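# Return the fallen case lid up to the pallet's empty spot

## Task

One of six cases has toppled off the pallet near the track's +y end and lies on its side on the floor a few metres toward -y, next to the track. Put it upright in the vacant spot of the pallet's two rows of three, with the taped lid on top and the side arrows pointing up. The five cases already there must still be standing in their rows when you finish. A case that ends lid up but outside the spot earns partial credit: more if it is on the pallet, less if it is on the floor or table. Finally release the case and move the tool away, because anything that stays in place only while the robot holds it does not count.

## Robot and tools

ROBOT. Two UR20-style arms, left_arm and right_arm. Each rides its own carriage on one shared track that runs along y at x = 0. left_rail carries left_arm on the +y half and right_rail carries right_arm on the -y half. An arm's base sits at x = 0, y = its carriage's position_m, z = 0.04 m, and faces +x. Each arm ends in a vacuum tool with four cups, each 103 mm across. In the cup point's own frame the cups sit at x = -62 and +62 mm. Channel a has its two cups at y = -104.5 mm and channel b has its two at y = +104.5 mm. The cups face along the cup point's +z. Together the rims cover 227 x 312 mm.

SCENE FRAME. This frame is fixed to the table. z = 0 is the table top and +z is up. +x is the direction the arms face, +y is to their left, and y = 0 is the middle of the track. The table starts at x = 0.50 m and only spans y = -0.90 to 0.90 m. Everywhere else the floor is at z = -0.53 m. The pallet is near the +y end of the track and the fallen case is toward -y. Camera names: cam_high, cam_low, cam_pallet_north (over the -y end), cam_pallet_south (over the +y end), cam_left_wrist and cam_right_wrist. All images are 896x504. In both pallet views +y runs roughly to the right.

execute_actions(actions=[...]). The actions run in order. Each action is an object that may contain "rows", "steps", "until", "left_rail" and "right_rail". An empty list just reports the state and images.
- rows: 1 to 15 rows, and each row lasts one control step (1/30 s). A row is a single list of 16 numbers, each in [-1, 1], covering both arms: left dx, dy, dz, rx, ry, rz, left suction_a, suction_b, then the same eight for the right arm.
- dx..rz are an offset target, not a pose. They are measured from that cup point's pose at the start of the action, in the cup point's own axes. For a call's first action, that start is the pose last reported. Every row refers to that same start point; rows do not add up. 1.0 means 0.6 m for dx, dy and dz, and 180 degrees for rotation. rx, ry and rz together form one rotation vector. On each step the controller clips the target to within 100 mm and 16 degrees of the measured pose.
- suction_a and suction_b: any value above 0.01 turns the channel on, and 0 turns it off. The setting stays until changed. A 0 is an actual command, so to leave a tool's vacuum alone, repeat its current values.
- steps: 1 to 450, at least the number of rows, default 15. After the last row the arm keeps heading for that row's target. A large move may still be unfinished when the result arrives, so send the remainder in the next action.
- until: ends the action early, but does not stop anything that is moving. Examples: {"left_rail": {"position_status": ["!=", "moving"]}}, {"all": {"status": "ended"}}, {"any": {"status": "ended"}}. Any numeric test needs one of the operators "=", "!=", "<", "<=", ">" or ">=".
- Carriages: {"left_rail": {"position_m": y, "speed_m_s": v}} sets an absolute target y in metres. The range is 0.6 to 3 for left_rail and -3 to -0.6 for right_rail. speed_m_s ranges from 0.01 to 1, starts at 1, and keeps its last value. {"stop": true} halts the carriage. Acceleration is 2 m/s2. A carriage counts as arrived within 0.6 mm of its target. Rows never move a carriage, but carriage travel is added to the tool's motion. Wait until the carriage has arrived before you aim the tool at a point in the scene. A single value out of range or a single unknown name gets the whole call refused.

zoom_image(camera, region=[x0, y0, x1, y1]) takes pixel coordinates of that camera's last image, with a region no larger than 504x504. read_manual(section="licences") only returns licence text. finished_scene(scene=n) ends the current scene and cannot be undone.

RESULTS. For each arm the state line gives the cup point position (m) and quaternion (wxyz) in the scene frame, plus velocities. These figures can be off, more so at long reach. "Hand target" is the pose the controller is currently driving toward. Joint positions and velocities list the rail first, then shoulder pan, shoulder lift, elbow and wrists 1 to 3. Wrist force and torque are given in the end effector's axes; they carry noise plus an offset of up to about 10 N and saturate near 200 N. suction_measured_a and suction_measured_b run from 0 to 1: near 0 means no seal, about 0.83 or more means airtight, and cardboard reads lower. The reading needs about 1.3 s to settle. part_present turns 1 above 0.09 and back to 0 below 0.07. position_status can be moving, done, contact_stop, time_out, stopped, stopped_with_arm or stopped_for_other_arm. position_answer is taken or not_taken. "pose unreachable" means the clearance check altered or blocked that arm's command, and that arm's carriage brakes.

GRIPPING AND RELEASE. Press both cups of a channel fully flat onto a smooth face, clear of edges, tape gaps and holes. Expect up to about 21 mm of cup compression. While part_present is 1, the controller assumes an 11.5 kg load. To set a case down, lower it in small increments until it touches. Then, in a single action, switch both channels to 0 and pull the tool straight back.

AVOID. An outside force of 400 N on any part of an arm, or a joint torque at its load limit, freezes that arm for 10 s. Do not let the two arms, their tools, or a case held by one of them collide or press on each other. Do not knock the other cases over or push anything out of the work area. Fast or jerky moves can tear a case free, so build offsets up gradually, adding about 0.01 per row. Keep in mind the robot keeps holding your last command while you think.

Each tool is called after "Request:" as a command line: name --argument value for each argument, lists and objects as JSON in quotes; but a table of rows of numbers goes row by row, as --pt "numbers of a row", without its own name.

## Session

Request:
execute_actions --actions '[]'

Scene clock: 0.00 s.
left_arm: end_effector_position=(+0.8493, +2.5764, +0.4396) suction_measured_a=0.00 part_present_a=0 suction_measured_b=0.00 part_present_b=0 end_effector_quat_wxyz=(-0.001, +0.001, +1.000, -0.001) end_effector_velocity=(+0.000, -0.000, -0.000) end_effector_angular_velocity=(+0.000, +0.000, -0.000) | right_arm: end_effector_position=(+0.8498, -2.4214, +0.4400) suction_measured_a=0.00 part_present_a=0 suction_measured_b=0.00 part_present_b=0 end_effector_quat_wxyz=(+0.000, -0.001, +1.000, +0.000) end_effector_velocity=(-0.000, +0.000, +0.000) end_effector_angular_velocity=(-0.000, -0.000, +0.000)
Joint positions: left_arm=[ 2.578 -0.24  -1.498  2.092 -2.164 -1.572  1.333] | right_arm=[-2.422 -0.238 -1.498  2.092 -2.165 -1.57   1.332]
Joint velocities: left_arm=[ 0. -0.  0. -0. -0. -0. -0.] | right_arm=[ 0.  0. -0. -0.  0.  0. -0.]
Wrist force (N, on the end effector, along its own x y z axes, offset not removed): no reading
Wrist torque (N m, same axes, about the end effector's origin, offset not removed): no reading
Hand target (left_arm): +0.849, +2.576, +0.440; -0.001, +0.001, +1.000, -0.001
Hand target (right_arm): +0.850, -2.421, +0.440; +0.000, -0.001, +1.000, +0.000
left_rail: position_m=2.578 position_m_goal=2.578 speed_m_s=1.00 position_status=done position_answer=taken refusals=0
right_rail: position_m=-2.422 position_m_goal=-2.422 speed_m_s=1.00 position_status=done position_answer=taken refusals=0

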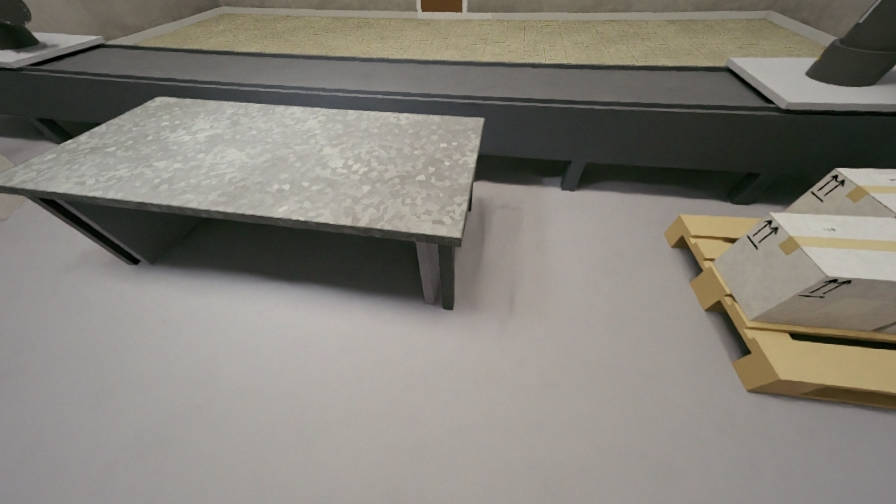

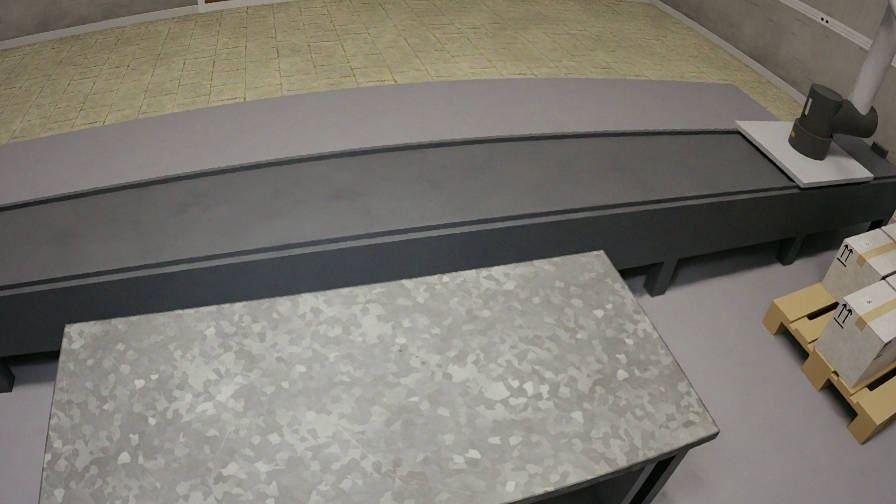

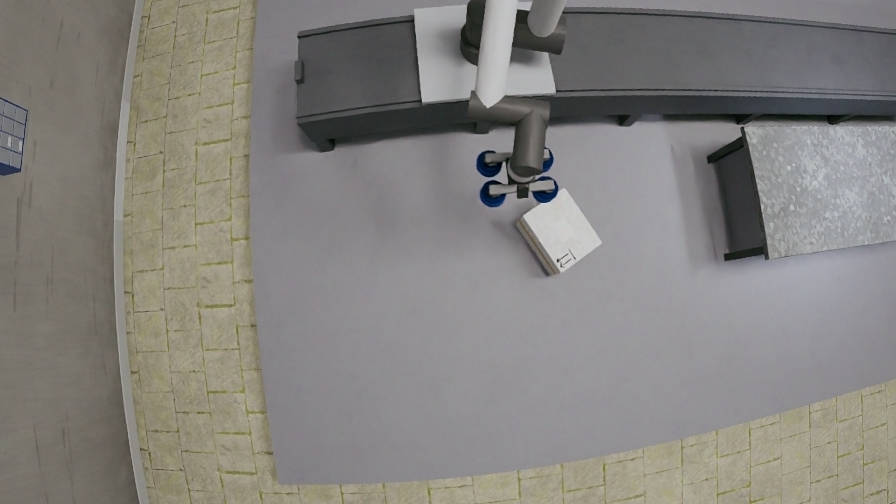

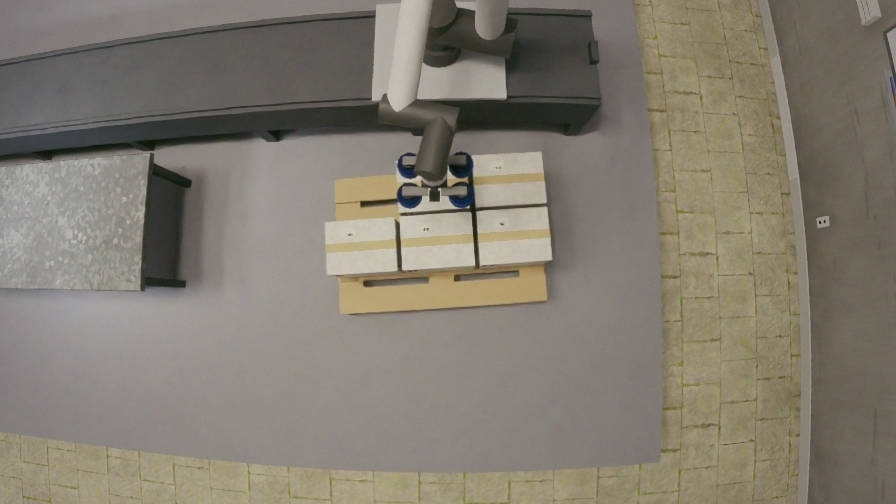

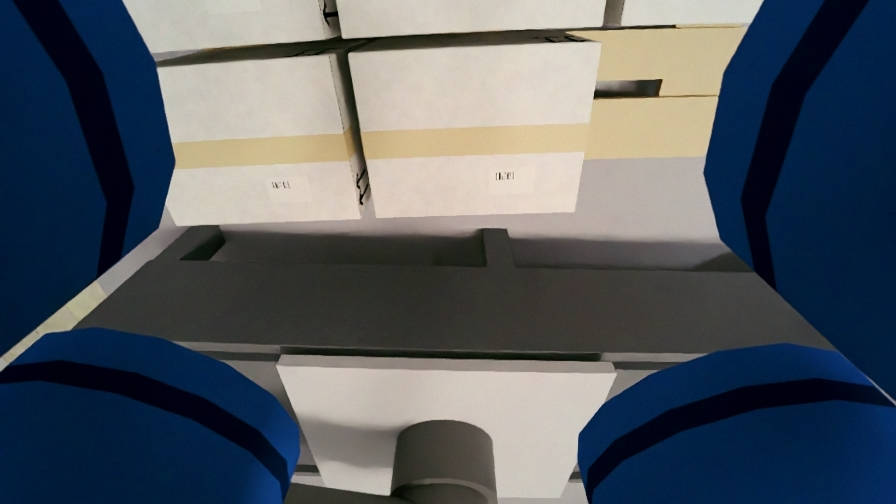

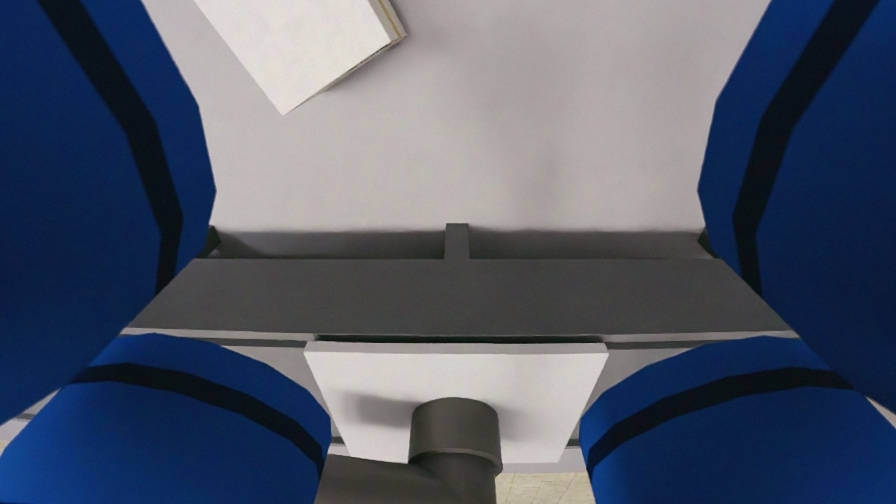

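Request:
zoom_image --camera "cam_pallet_north" --region '[470, 140, 630, 300]'

Request:
zoom_image --camera "cam_pallet_south" --region '[310, 130, 570, 330]'

Request:
zoom_image --camera "cam_right_wrist" --region '[180, 0, 440, 140]'

Region (470, 140, 630, 300) of cam_pallet_north's 896x504 image, scaled by 3.150, with more detail than that image has.

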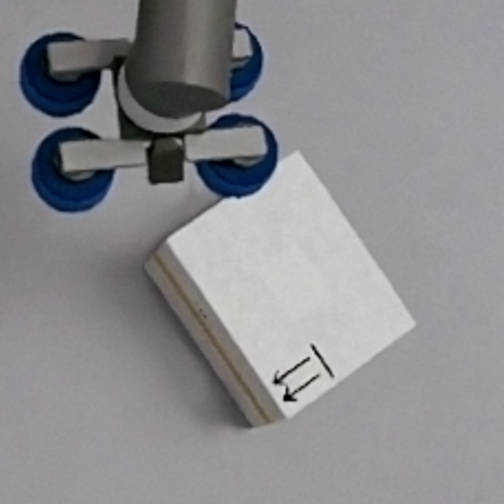

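Region (310, 130, 570, 330) of cam_pallet_south's 896x504 image, scaled by 1.938, with more detail than that image has; it fills the top 388 rows of this view, and the rest is white.

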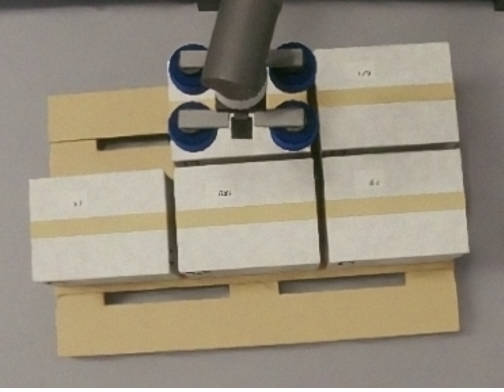

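Region (180, 0, 440, 140) of cam_right_wrist's 896x504 image, scaled by 1.938, with more detail than that image has; it fills the top 271 rows of this view, and the rest is white.

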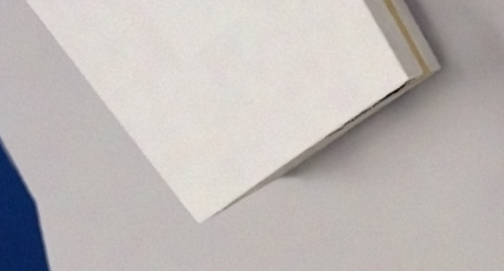

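Request:
execute_actions --actions '[{"left_rail":{"position_m":2.94},"right_rail":{"position_m":-2.062},"rows":[[0.002,-0.018,0.007,0,0,0,0,0,-0.005,0,0.016,0,0,0.007,0,0],[0.005,-0.045,0.018,0,0,-0.001,0,0,-0.0125,0,0.04,0,0,0.017,0,0],[0.01,-0.08,0.032,0,0,-0.002,0,0,-0.0225,0,0.072,0,0,0.033,0,0],[0.015,-0.126,0.05,0,0,-0.003,0,0,-0.035,0,0.112,0,0,0.053,0,0],[0.022,-0.18,0.07,0,0,-0.005,0,0,-0.05,0,0.16,0,0,0.077,0,0],[0.03,-0.243,0.095,0,0,-0.007,0,0,-0.0675,0,0.216,0,0,0.105,0,0],[0.11,-0.9,0.36,0,0,-0.024,0,0,-0.25,0,0.8,0,0,0.333,0,0]],"steps":29}]'

Scene clock: 8.00 s.
left_arm: end_effector_position=(+0.7939, +2.5701, +0.2920) suction_measured_a=0.00 part_present_a=0 suction_measured_b=0.00 part_present_b=0 end_effector_quat_wxyz=(-0.002, -0.034, +0.999, -0.001) end_effector_velocity=(-0.056, -0.437, -0.168) end_effector_angular_velocity=(+0.002, -0.005, +0.002) | right_arm: end_effector_position=(+0.9490, -2.0598, +0.0728) suction_measured_a=0.00 part_present_a=0 suction_measured_b=0.00 part_present_b=0 end_effector_quat_wxyz=(-0.010, +0.460, +0.888, +0.004) end_effector_velocity=(+0.150, -0.003, -0.418) end_effector_angular_velocity=(-0.077, -0.046, -0.632)
Joint positions: left_arm=[ 2.94  -0.666 -1.338  2.161 -2.391 -1.575  0.836] | right_arm=[-2.062 -0.215 -1.029  2.133 -2.657 -1.558  2.31 ]
Joint velocities: left_arm=[ 0.    -0.445  0.302 -0.082 -0.225  0.004 -0.447] | right_arm=[ 0.     0.048  0.609 -0.128 -0.551 -0.054  0.681]
Wrist force (N, on the end effector, along its own x y z axes, offset not removed): left_arm=[2.3 -3.1 5.9] | right_arm=[4.6 2.1 0.3]
Wrist torque (N m, same axes, about the end effector's origin, offset not removed): left_arm=[-0.06 -0.70 0.62] | right_arm=[0.60 -1.00 0.41]
Hand target (left_arm): +0.782, +2.498, +0.264; -0.002, -0.035, +0.999, -0.000
Hand target (right_arm): +0.972, -2.060, +0.001; -0.004, +0.496, +0.868, +0.001
Off the commanded pose (left_arm): 0.185 m, 0 deg; position clipped at the last step of the last action.
Off the commanded pose (right_arm): 0.124 m, 5 deg; position clipped at the last step of the last action.
left_rail: position_m=2.940 position_m_goal=2.940 speed_m_s=1.00 position_status=done position_answer=taken refusals=0
right_rail: position_m=-2.062 position_m_goal=-2.062 speed_m_s=1.00 position_status=done position_answer=taken refusals=0

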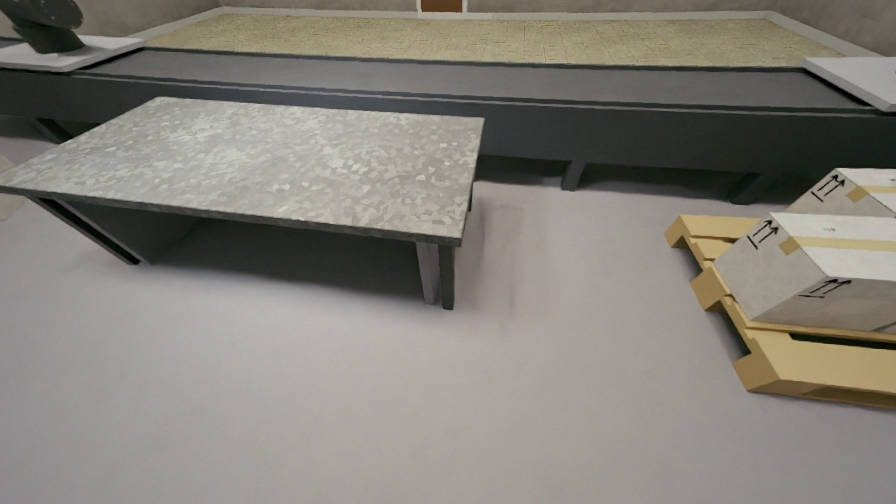

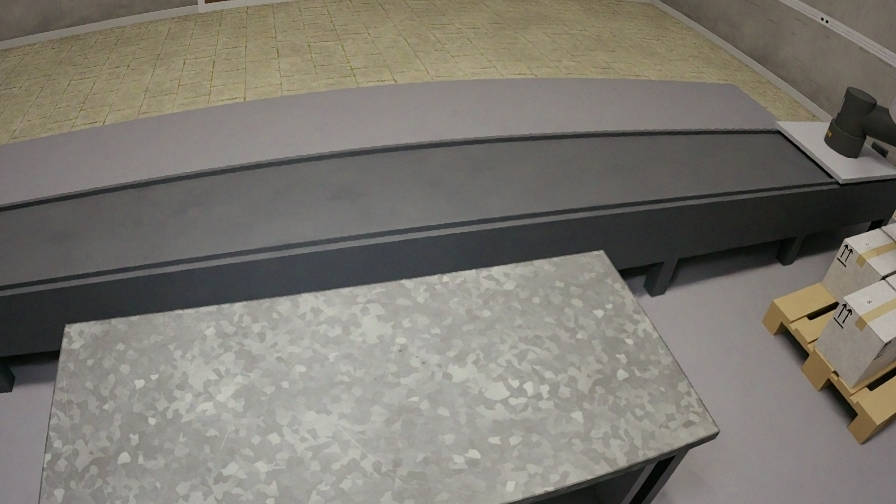

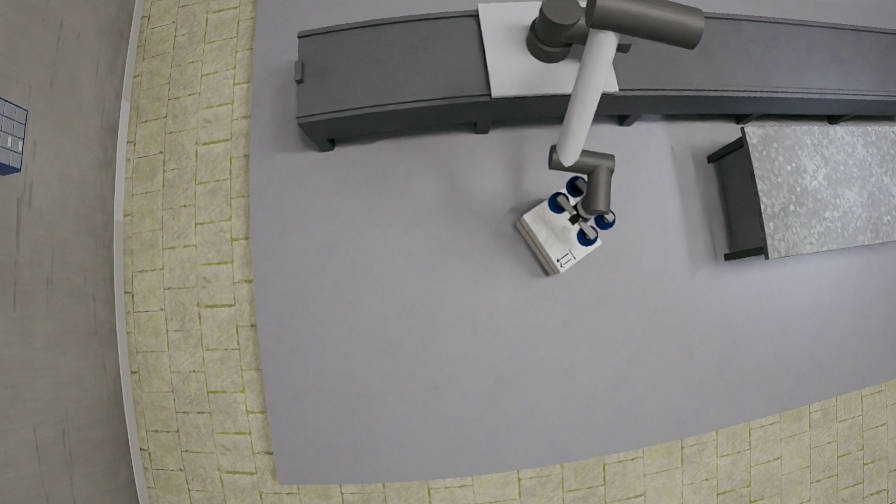

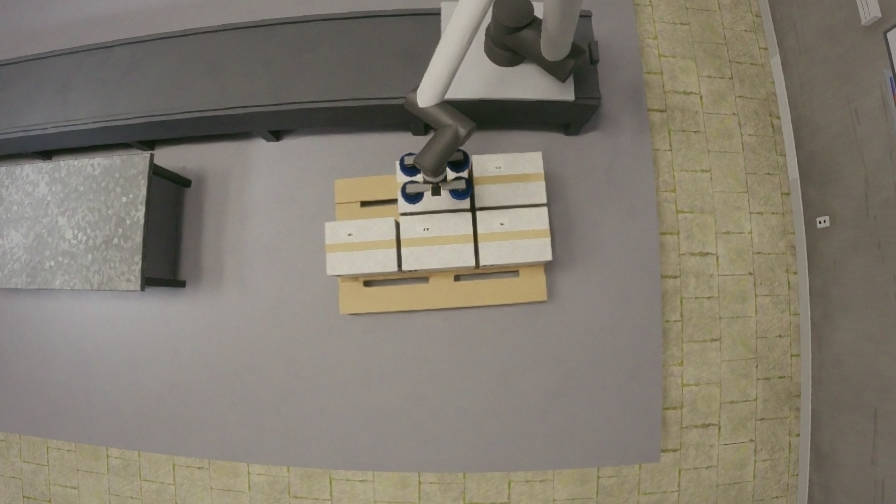

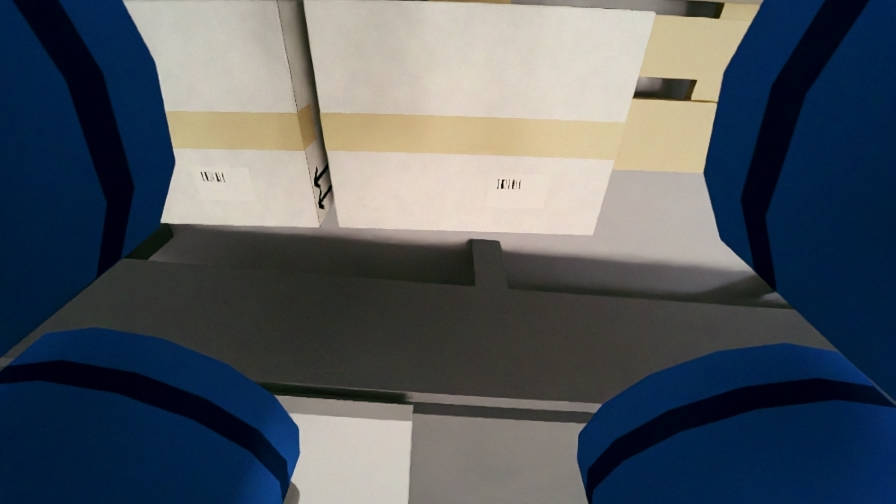

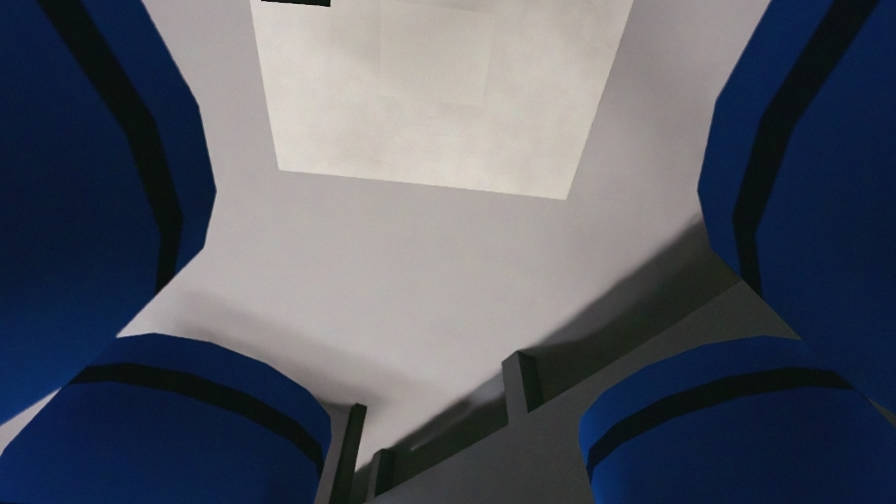

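Request:
zoom_image --camera "cam_pallet_south" --region '[320, 140, 560, 290]'

Request:
execute_actions --actions '[]'

Region (320, 140, 560, 290) of cam_pallet_south's 896x504 image, scaled by 2.100, with more detail than that image has; it fills the top 315 rows of this view, and the rest is white.

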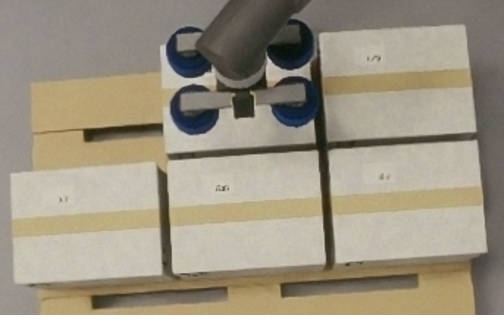

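Scene clock: 8.40 s.
left_arm: end_effector_position=(+0.7830, +2.5014, +0.2649) suction_measured_a=0.00 part_present_a=0 suction_measured_b=0.00 part_present_b=0 end_effector_quat_wxyz=(-0.002, -0.035, +0.999, -0.000) end_effector_velocity=(-0.005, -0.025, -0.010) end_effector_angular_velocity=(-0.000, -0.001, +0.000) | right_arm: end_effector_position=(+0.9711, -2.0596, +0.0046) suction_measured_a=0.00 part_present_a=0 suction_measured_b=0.00 part_present_b=0 end_effector_quat_wxyz=(-0.005, +0.495, +0.869, +0.001) end_effector_velocity=(+0.007, +0.000, -0.025) end_effector_angular_velocity=(-0.004, -0.003, -0.028)
Joint positions: left_arm=[ 2.94  -0.735 -1.29   2.147 -2.425 -1.574  0.766] | right_arm=[-2.062 -0.208 -0.931  2.11  -2.742 -1.566  2.398]
Joint velocities: left_arm=[ 0.    -0.025  0.017 -0.005 -0.013  0.    -0.026] | right_arm=[ 0.     0.003  0.035 -0.009 -0.031 -0.003  0.031]
Wrist force (N, on the end effector, along its own x y z axes, offset not removed): left_arm=[0.3 -4.0 5.5] | right_arm=[6.0 -3.5 -0.4]
Wrist torque (N m, same axes, about the end effector's origin, offset not removed): left_arm=[-0.17 -0.45 0.62] | right_arm=[-0.27 -1.08 0.26]
Hand target (left_arm): +0.782, +2.498, +0.264; -0.002, -0.035, +0.999, -0.000
Hand target (right_arm): +0.972, -2.060, +0.001; -0.004, +0.496, +0.868, +0.001
Off the commanded pose (left_arm): 0.111 m, 0 deg; position clipped at the last step of the last action.
Off the commanded pose (right_arm): 0.053 m, 1 deg; position clipped at the last step of the last action.
left_rail: position_m=2.940 position_m_goal=2.940 speed_m_s=1.00 position_status=done position_answer=taken refusals=0
right_rail: position_m=-2.062 position_m_goal=-2.062 speed_m_s=1.00 position_status=done position_answer=taken refusals=0

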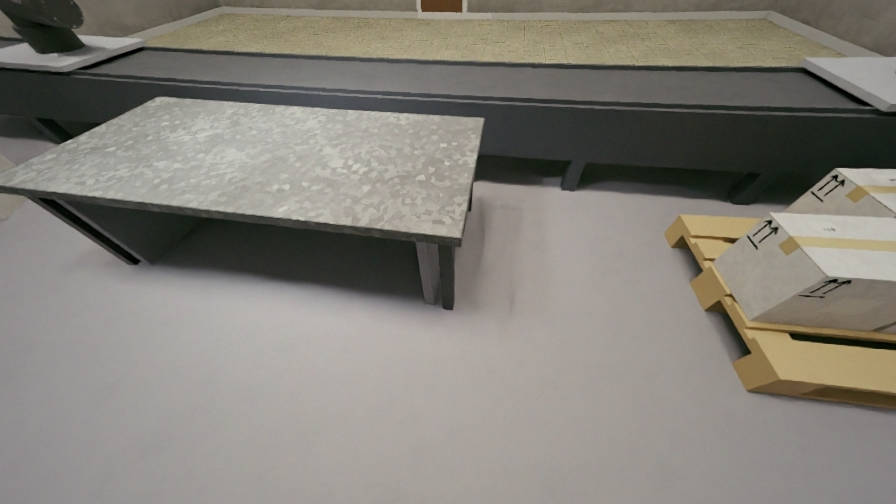

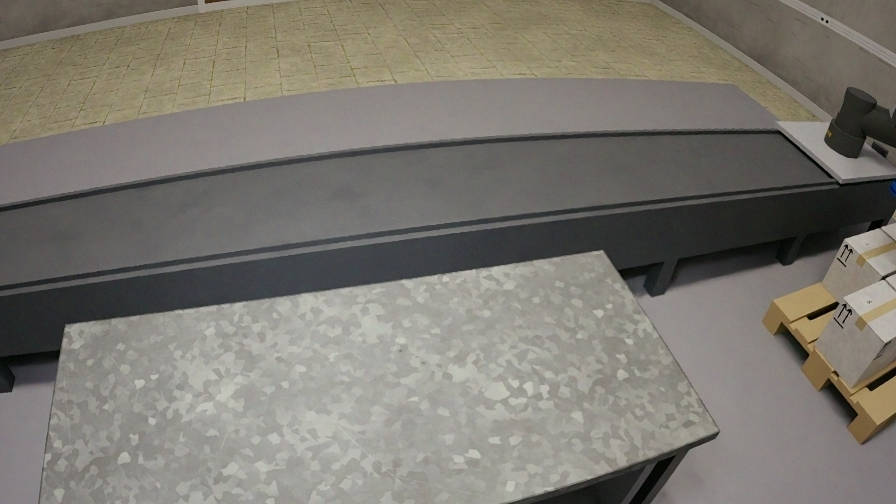

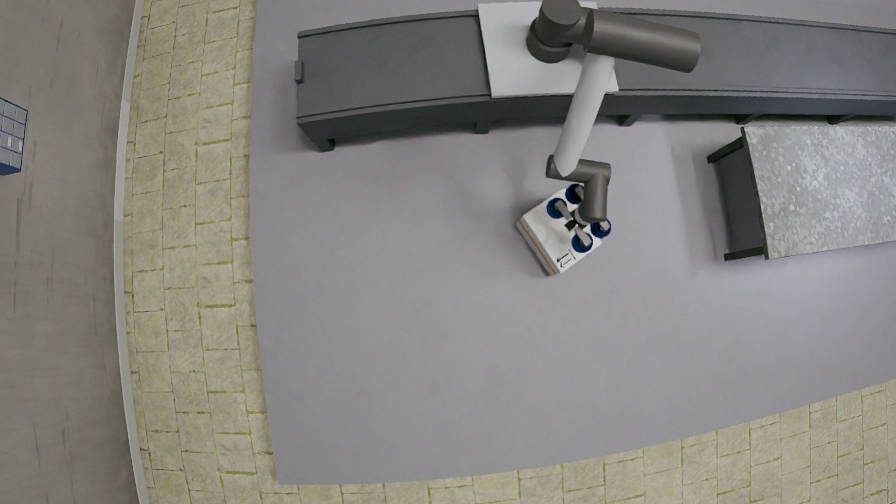

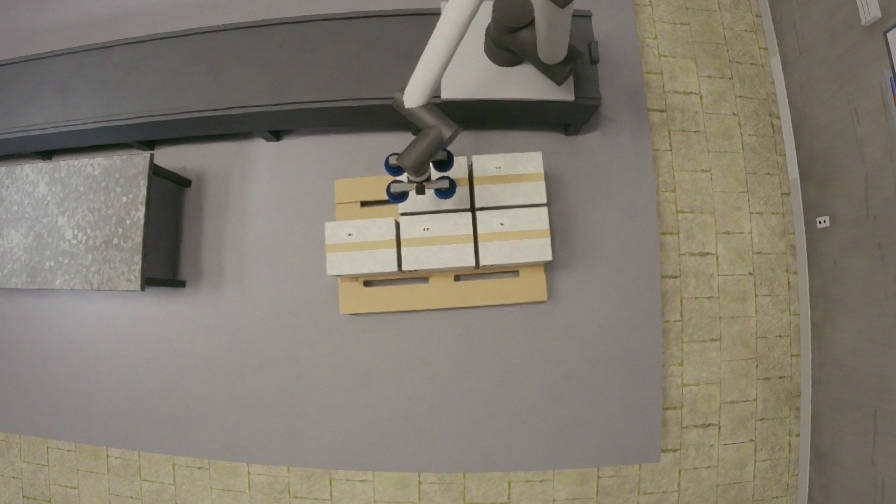

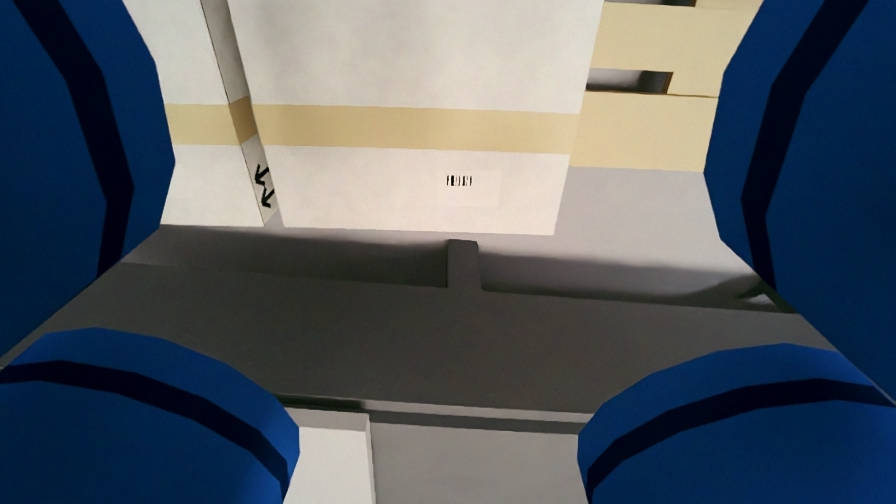

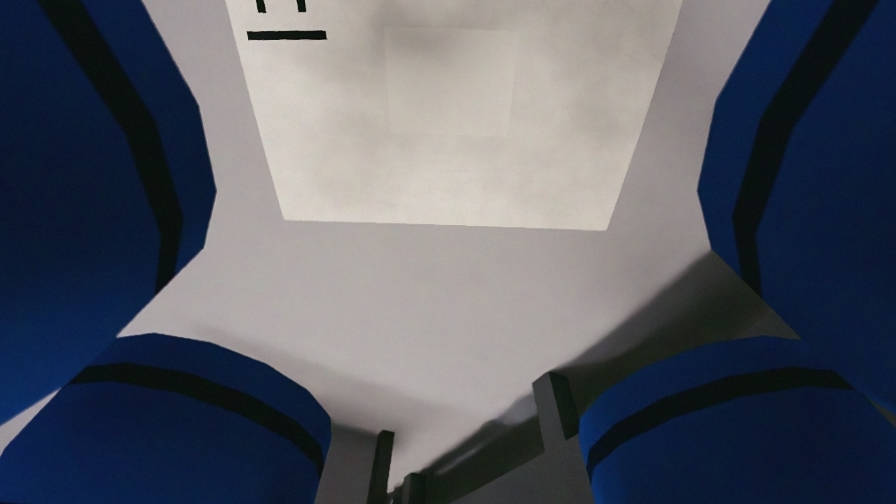

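Request:
execute_actions --actions '[{"left_rail":{"position_m":2.84},"rows":[[0.006,-0.03,0.016,0,0,0,0,0,-0.004,0.001,0.03,-0.0005,-0.001,0.003,0,0],[0.013,-0.07,0.036,0,0,0.001,0,0,-0.009,0.002,0.065,-0.001,-0.002,0.006,0,0],[0.022,-0.115,0.06,0,0,0.002,0,0,-0.016,0.004,0.11,-0.0016,-0.0028,0.01,0,0],[0.032,-0.165,0.086,0,0,0.003,0,0,-0.024,0.006,0.16,-0.0016,-0.0028,0.014,0,0],[0.042,-0.22,0.115,0,0,0.003,0,0,-0.03,0.008,0.21,-0.0016,-0.0028,0.014,0,0],[0.082,-0.43,0.225,0,0,0.003,0,0,-0.037,0.01,0.26,-0.0016,-0.0028,0.014,0,0],[0.082,-0.43,0.225,0,0,0.003,0,0,-0.037,0.01,0.3,-0.0016,-0.0028,0.014,0,0],[0.082,-0.43,0.225,0,0,0.003,0,0,-0.037,0.01,0.444,-0.0016,-0.0028,0.014,1,1]],"steps":19}]'

Scene clock: 11.07 s.
left_arm: end_effector_position=(+0.7502, +2.1790, +0.1509) suction_measured_a=0.00 part_present_a=0 suction_measured_b=0.00 part_present_b=0 end_effector_quat_wxyz=(-0.003, -0.029, +1.000, -0.000) end_effector_velocity=(-0.015, -0.274, -0.150) end_effector_angular_velocity=(+0.004, +0.000, +0.001) | right_arm: end_effector_position=(+0.9778, -2.0723, -0.2274) suction_measured_a=0.00 part_present_a=0 suction_measured_b=0.00 part_present_b=0 end_effector_quat_wxyz=(-0.001, +0.514, +0.858, +0.001) end_effector_velocity=(+0.032, -0.010, -0.253) end_effector_angular_velocity=(-0.002, -0.009, -0.006)
Joint positions: left_arm=[ 2.84  -0.923 -1.082  2.045 -2.531 -1.576  0.589] | right_arm=[-2.062 -0.218 -0.628  2.06  -3.001 -1.569  2.431]
Joint velocities: left_arm=[ 0.    -0.181  0.29  -0.212 -0.076  0.002 -0.183] | right_arm=[ 0.    -0.003  0.337 -0.142 -0.204 -0.     0.003]
Wrist force (N, on the end effector, along its own x y z axes, offset not removed): left_arm=[3.9 -8.5 7.6] | right_arm=[0.7 -0.4 8.1]
Wrist torque (N m, same axes, about the end effector's origin, offset not removed): left_arm=[-0.58 -0.92 0.60] | right_arm=[0.24 -0.57 0.19]
Hand target (left_arm): +0.749, +2.143, +0.131; -0.002, -0.030, +1.000, -0.000
Hand target (right_arm): +0.983, -2.074, -0.260; +0.000, +0.514, +0.858, +0.001
Off the commanded pose (left_arm): 0.044 m, 0 deg.
Off the commanded pose (right_arm): 0.035 m, 0 deg.
left_rail: position_m=2.840 position_m_goal=2.840 speed_m_s=1.00 position_status=done position_answer=taken refusals=0
right_rail: position_m=-2.062 position_m_goal=-2.062 speed_m_s=1.00 position_status=done position_answer=taken refusals=0

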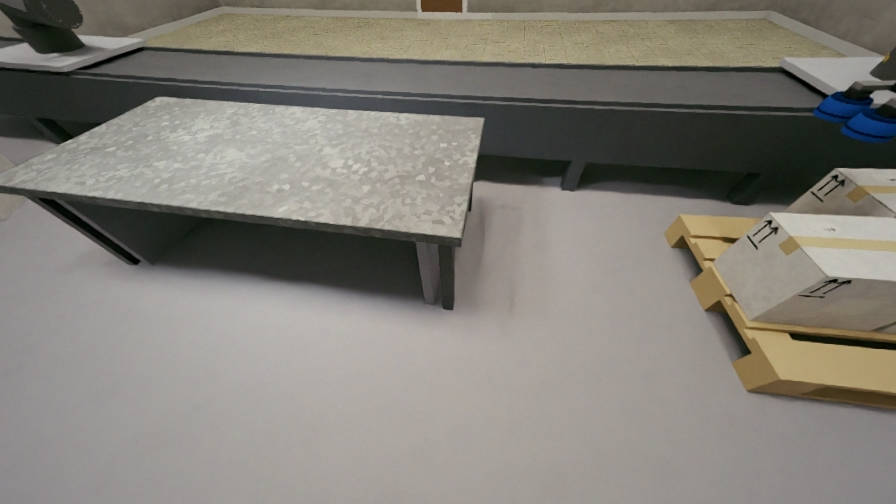

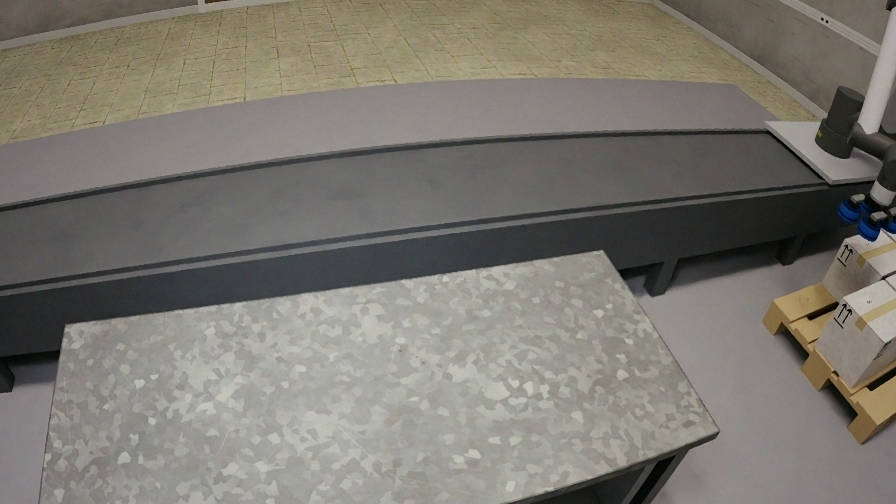

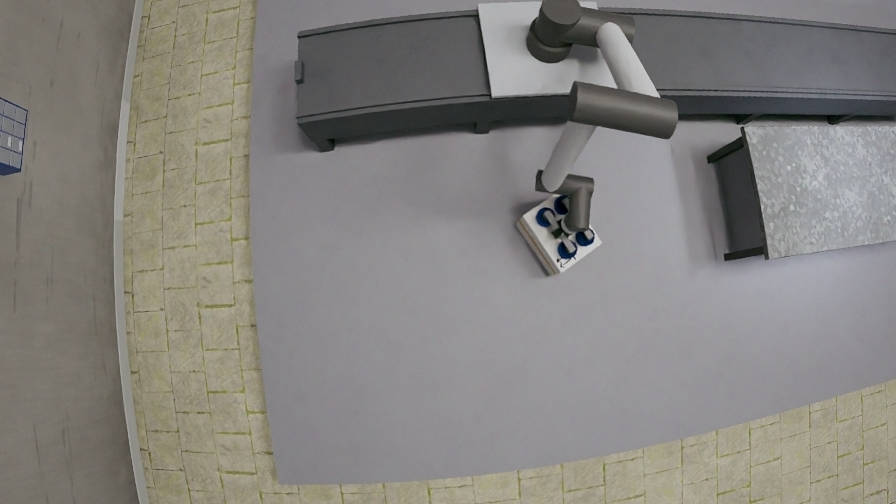

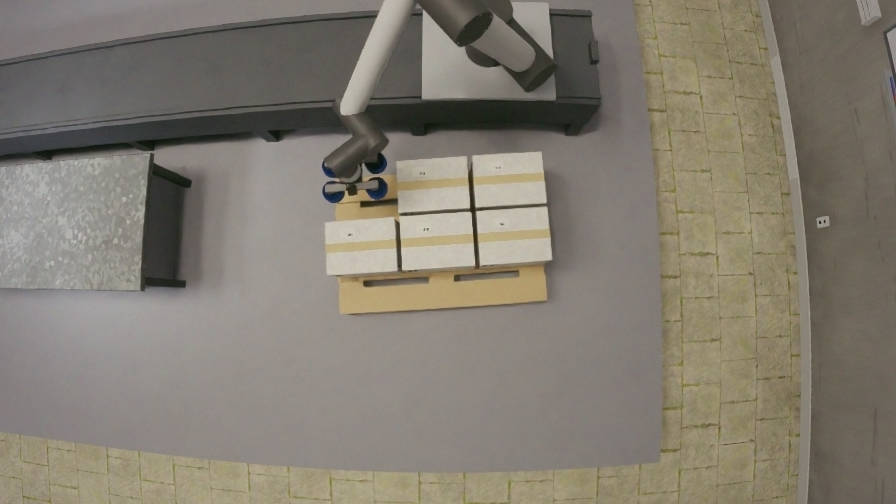

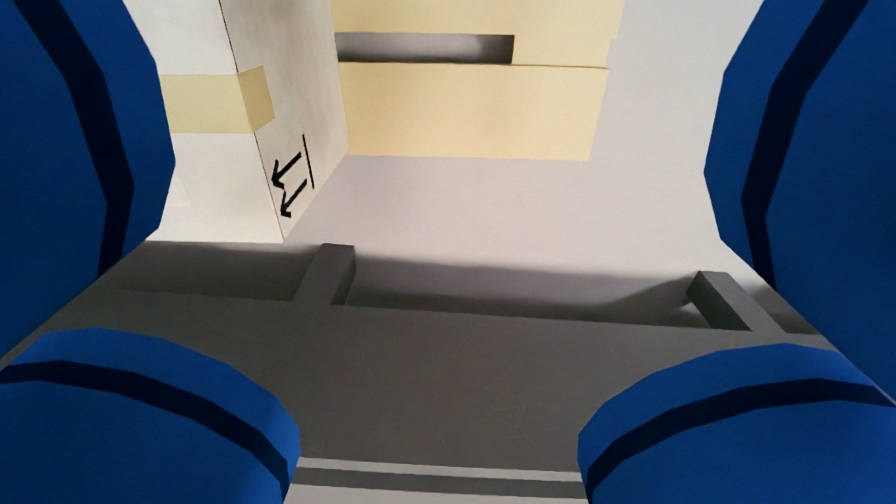

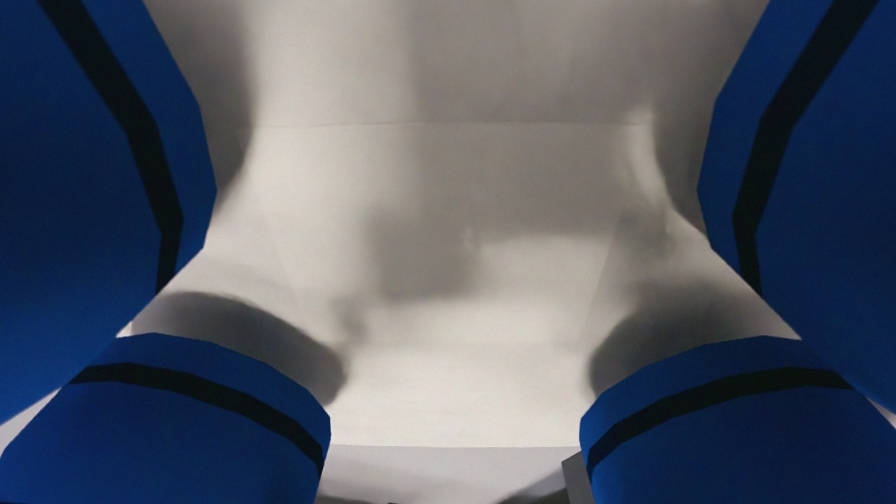

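Request:
execute_actions --actions '[]'

Scene clock: 12.17 s.
left_arm: end_effector_position=(+0.7493, +2.1430, +0.1311) suction_measured_a=0.00 part_present_a=0 suction_measured_b=0.00 part_present_b=0 end_effector_quat_wxyz=(-0.002, -0.030, +1.000, -0.000) end_effector_velocity=(-0.000, -0.000, -0.000) end_effector_angular_velocity=(+0.000, +0.000, -0.000) | right_arm: end_effector_position=(+0.9832, -2.0738, -0.2603) suction_measured_a=0.98 part_present_a=1 suction_measured_b=0.98 part_present_b=1 end_effector_quat_wxyz=(+0.000, +0.514, +0.858, +0.001) end_effector_velocity=(-0.000, +0.000, -0.000) end_effector_angular_velocity=(+0.000, +0.000, -0.000)
Joint positions: left_arm=[ 2.84  -0.946 -1.044  2.015 -2.54  -1.575  0.565] | right_arm=[-2.062 -0.218 -0.584  2.04  -3.027 -1.569  2.432]
Joint velocities: left_arm=[ 0. -0.  0. -0. -0.  0. -0.] | right_arm=[ 0.  0.  0. -0. -0. -0.  0.]
Wrist force (N, on the end effector, along its own x y z axes, offset not removed): left_arm=[-1.1 0.1 2.8] | right_arm=[1.2 1.1 -55.1]
Wrist torque (N m, same axes, about the end effector's origin, offset not removed): left_arm=[0.45 -0.25 0.51] | right_arm=[-1.05 -0.32 0.35]
Hand target (left_arm): +0.749, +2.143, +0.131; -0.002, -0.030, +1.000, -0.000
Hand target (right_arm): +0.983, -2.074, -0.260; +0.000, +0.514, +0.858, +0.001
Off the commanded pose (left_arm): 0.003 m, 0 deg.
Off the commanded pose (right_arm): 0.003 m, 0 deg.
left_rail: position_m=2.840 position_m_goal=2.840 speed_m_s=1.00 position_status=done position_answer=taken refusals=0
right_rail: position_m=-2.062 position_m_goal=-2.062 speed_m_s=1.00 position_status=done position_answer=taken refusals=0

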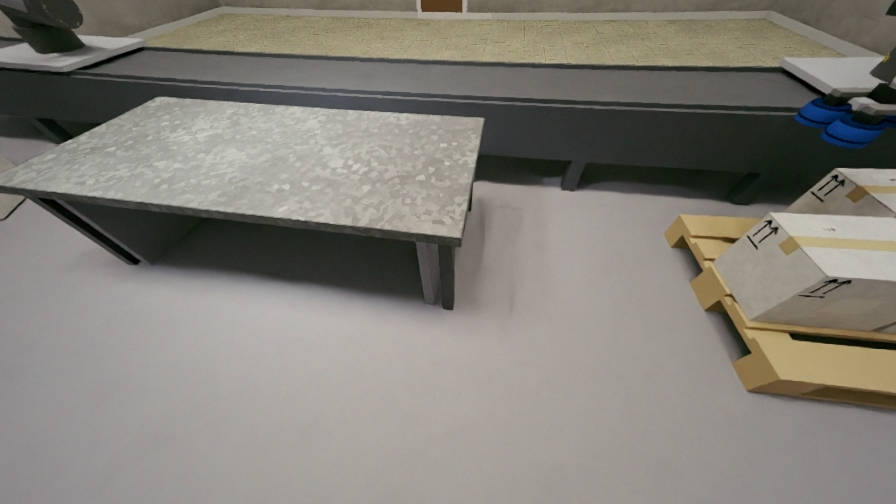

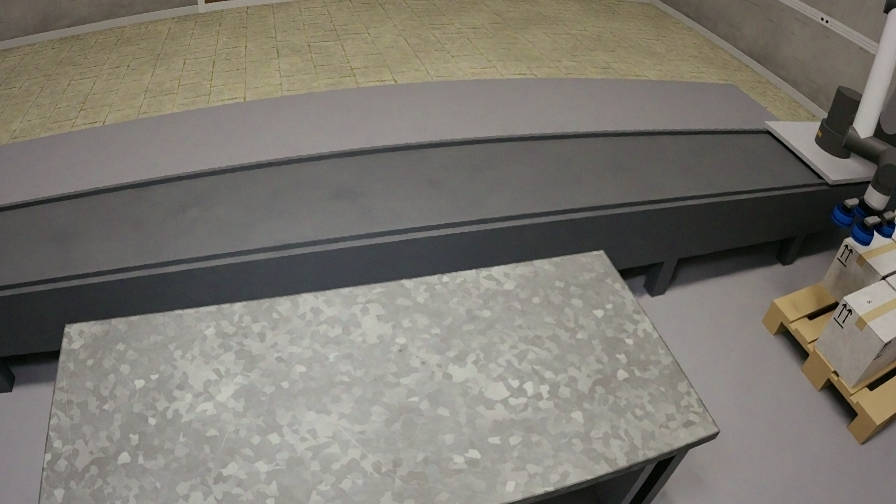

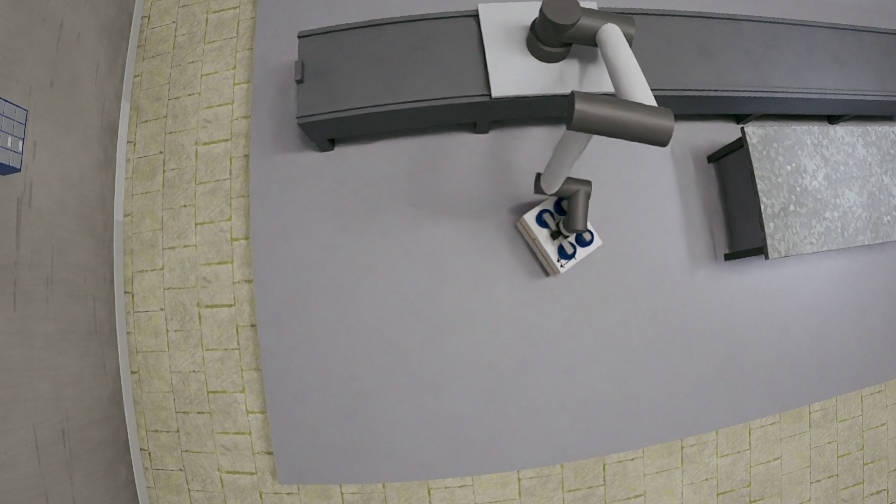

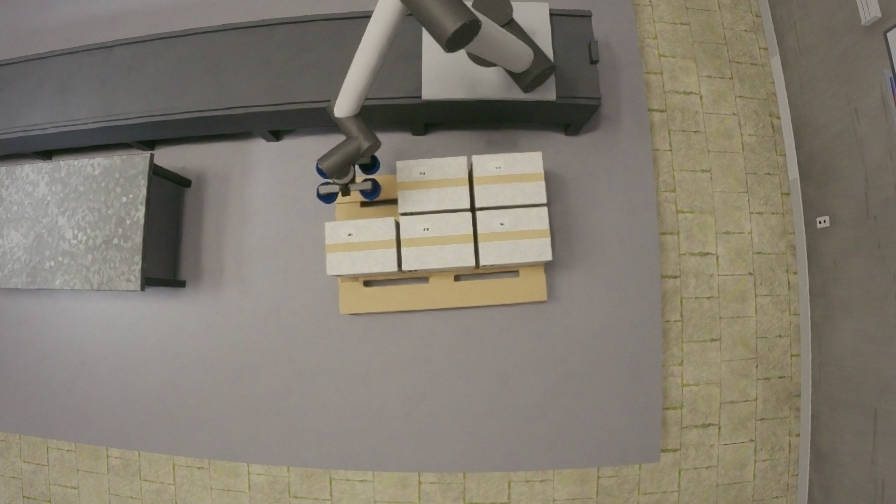

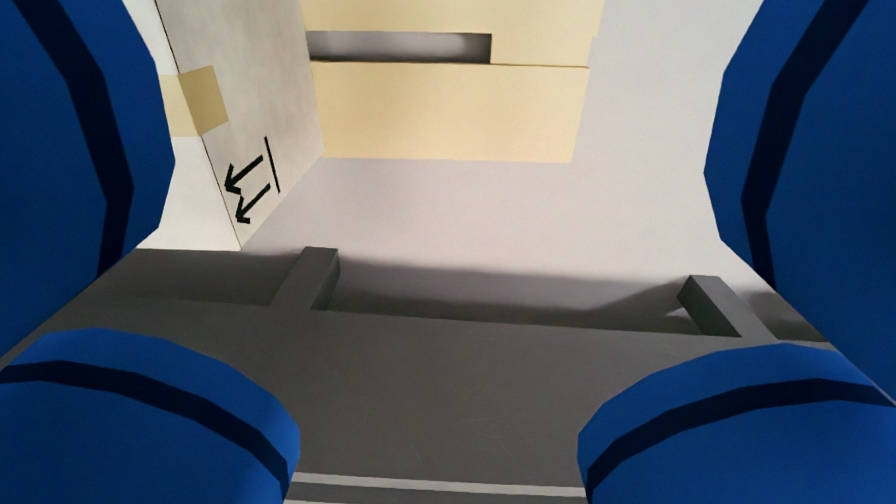

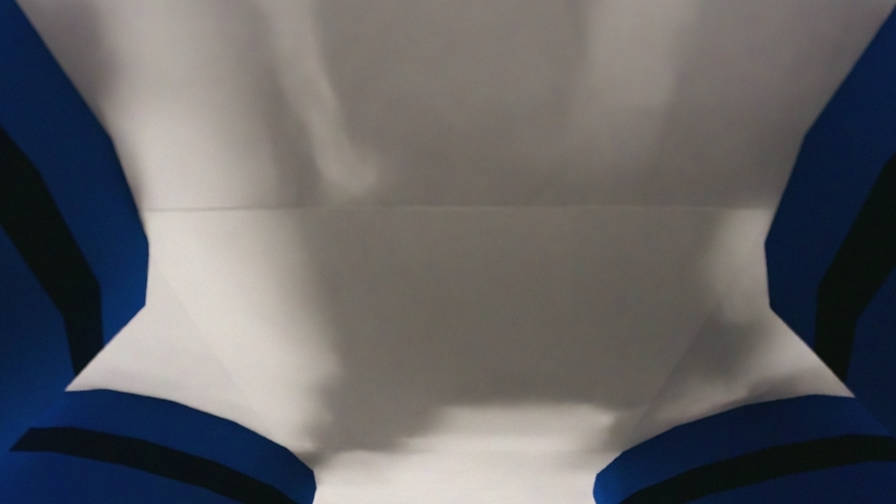

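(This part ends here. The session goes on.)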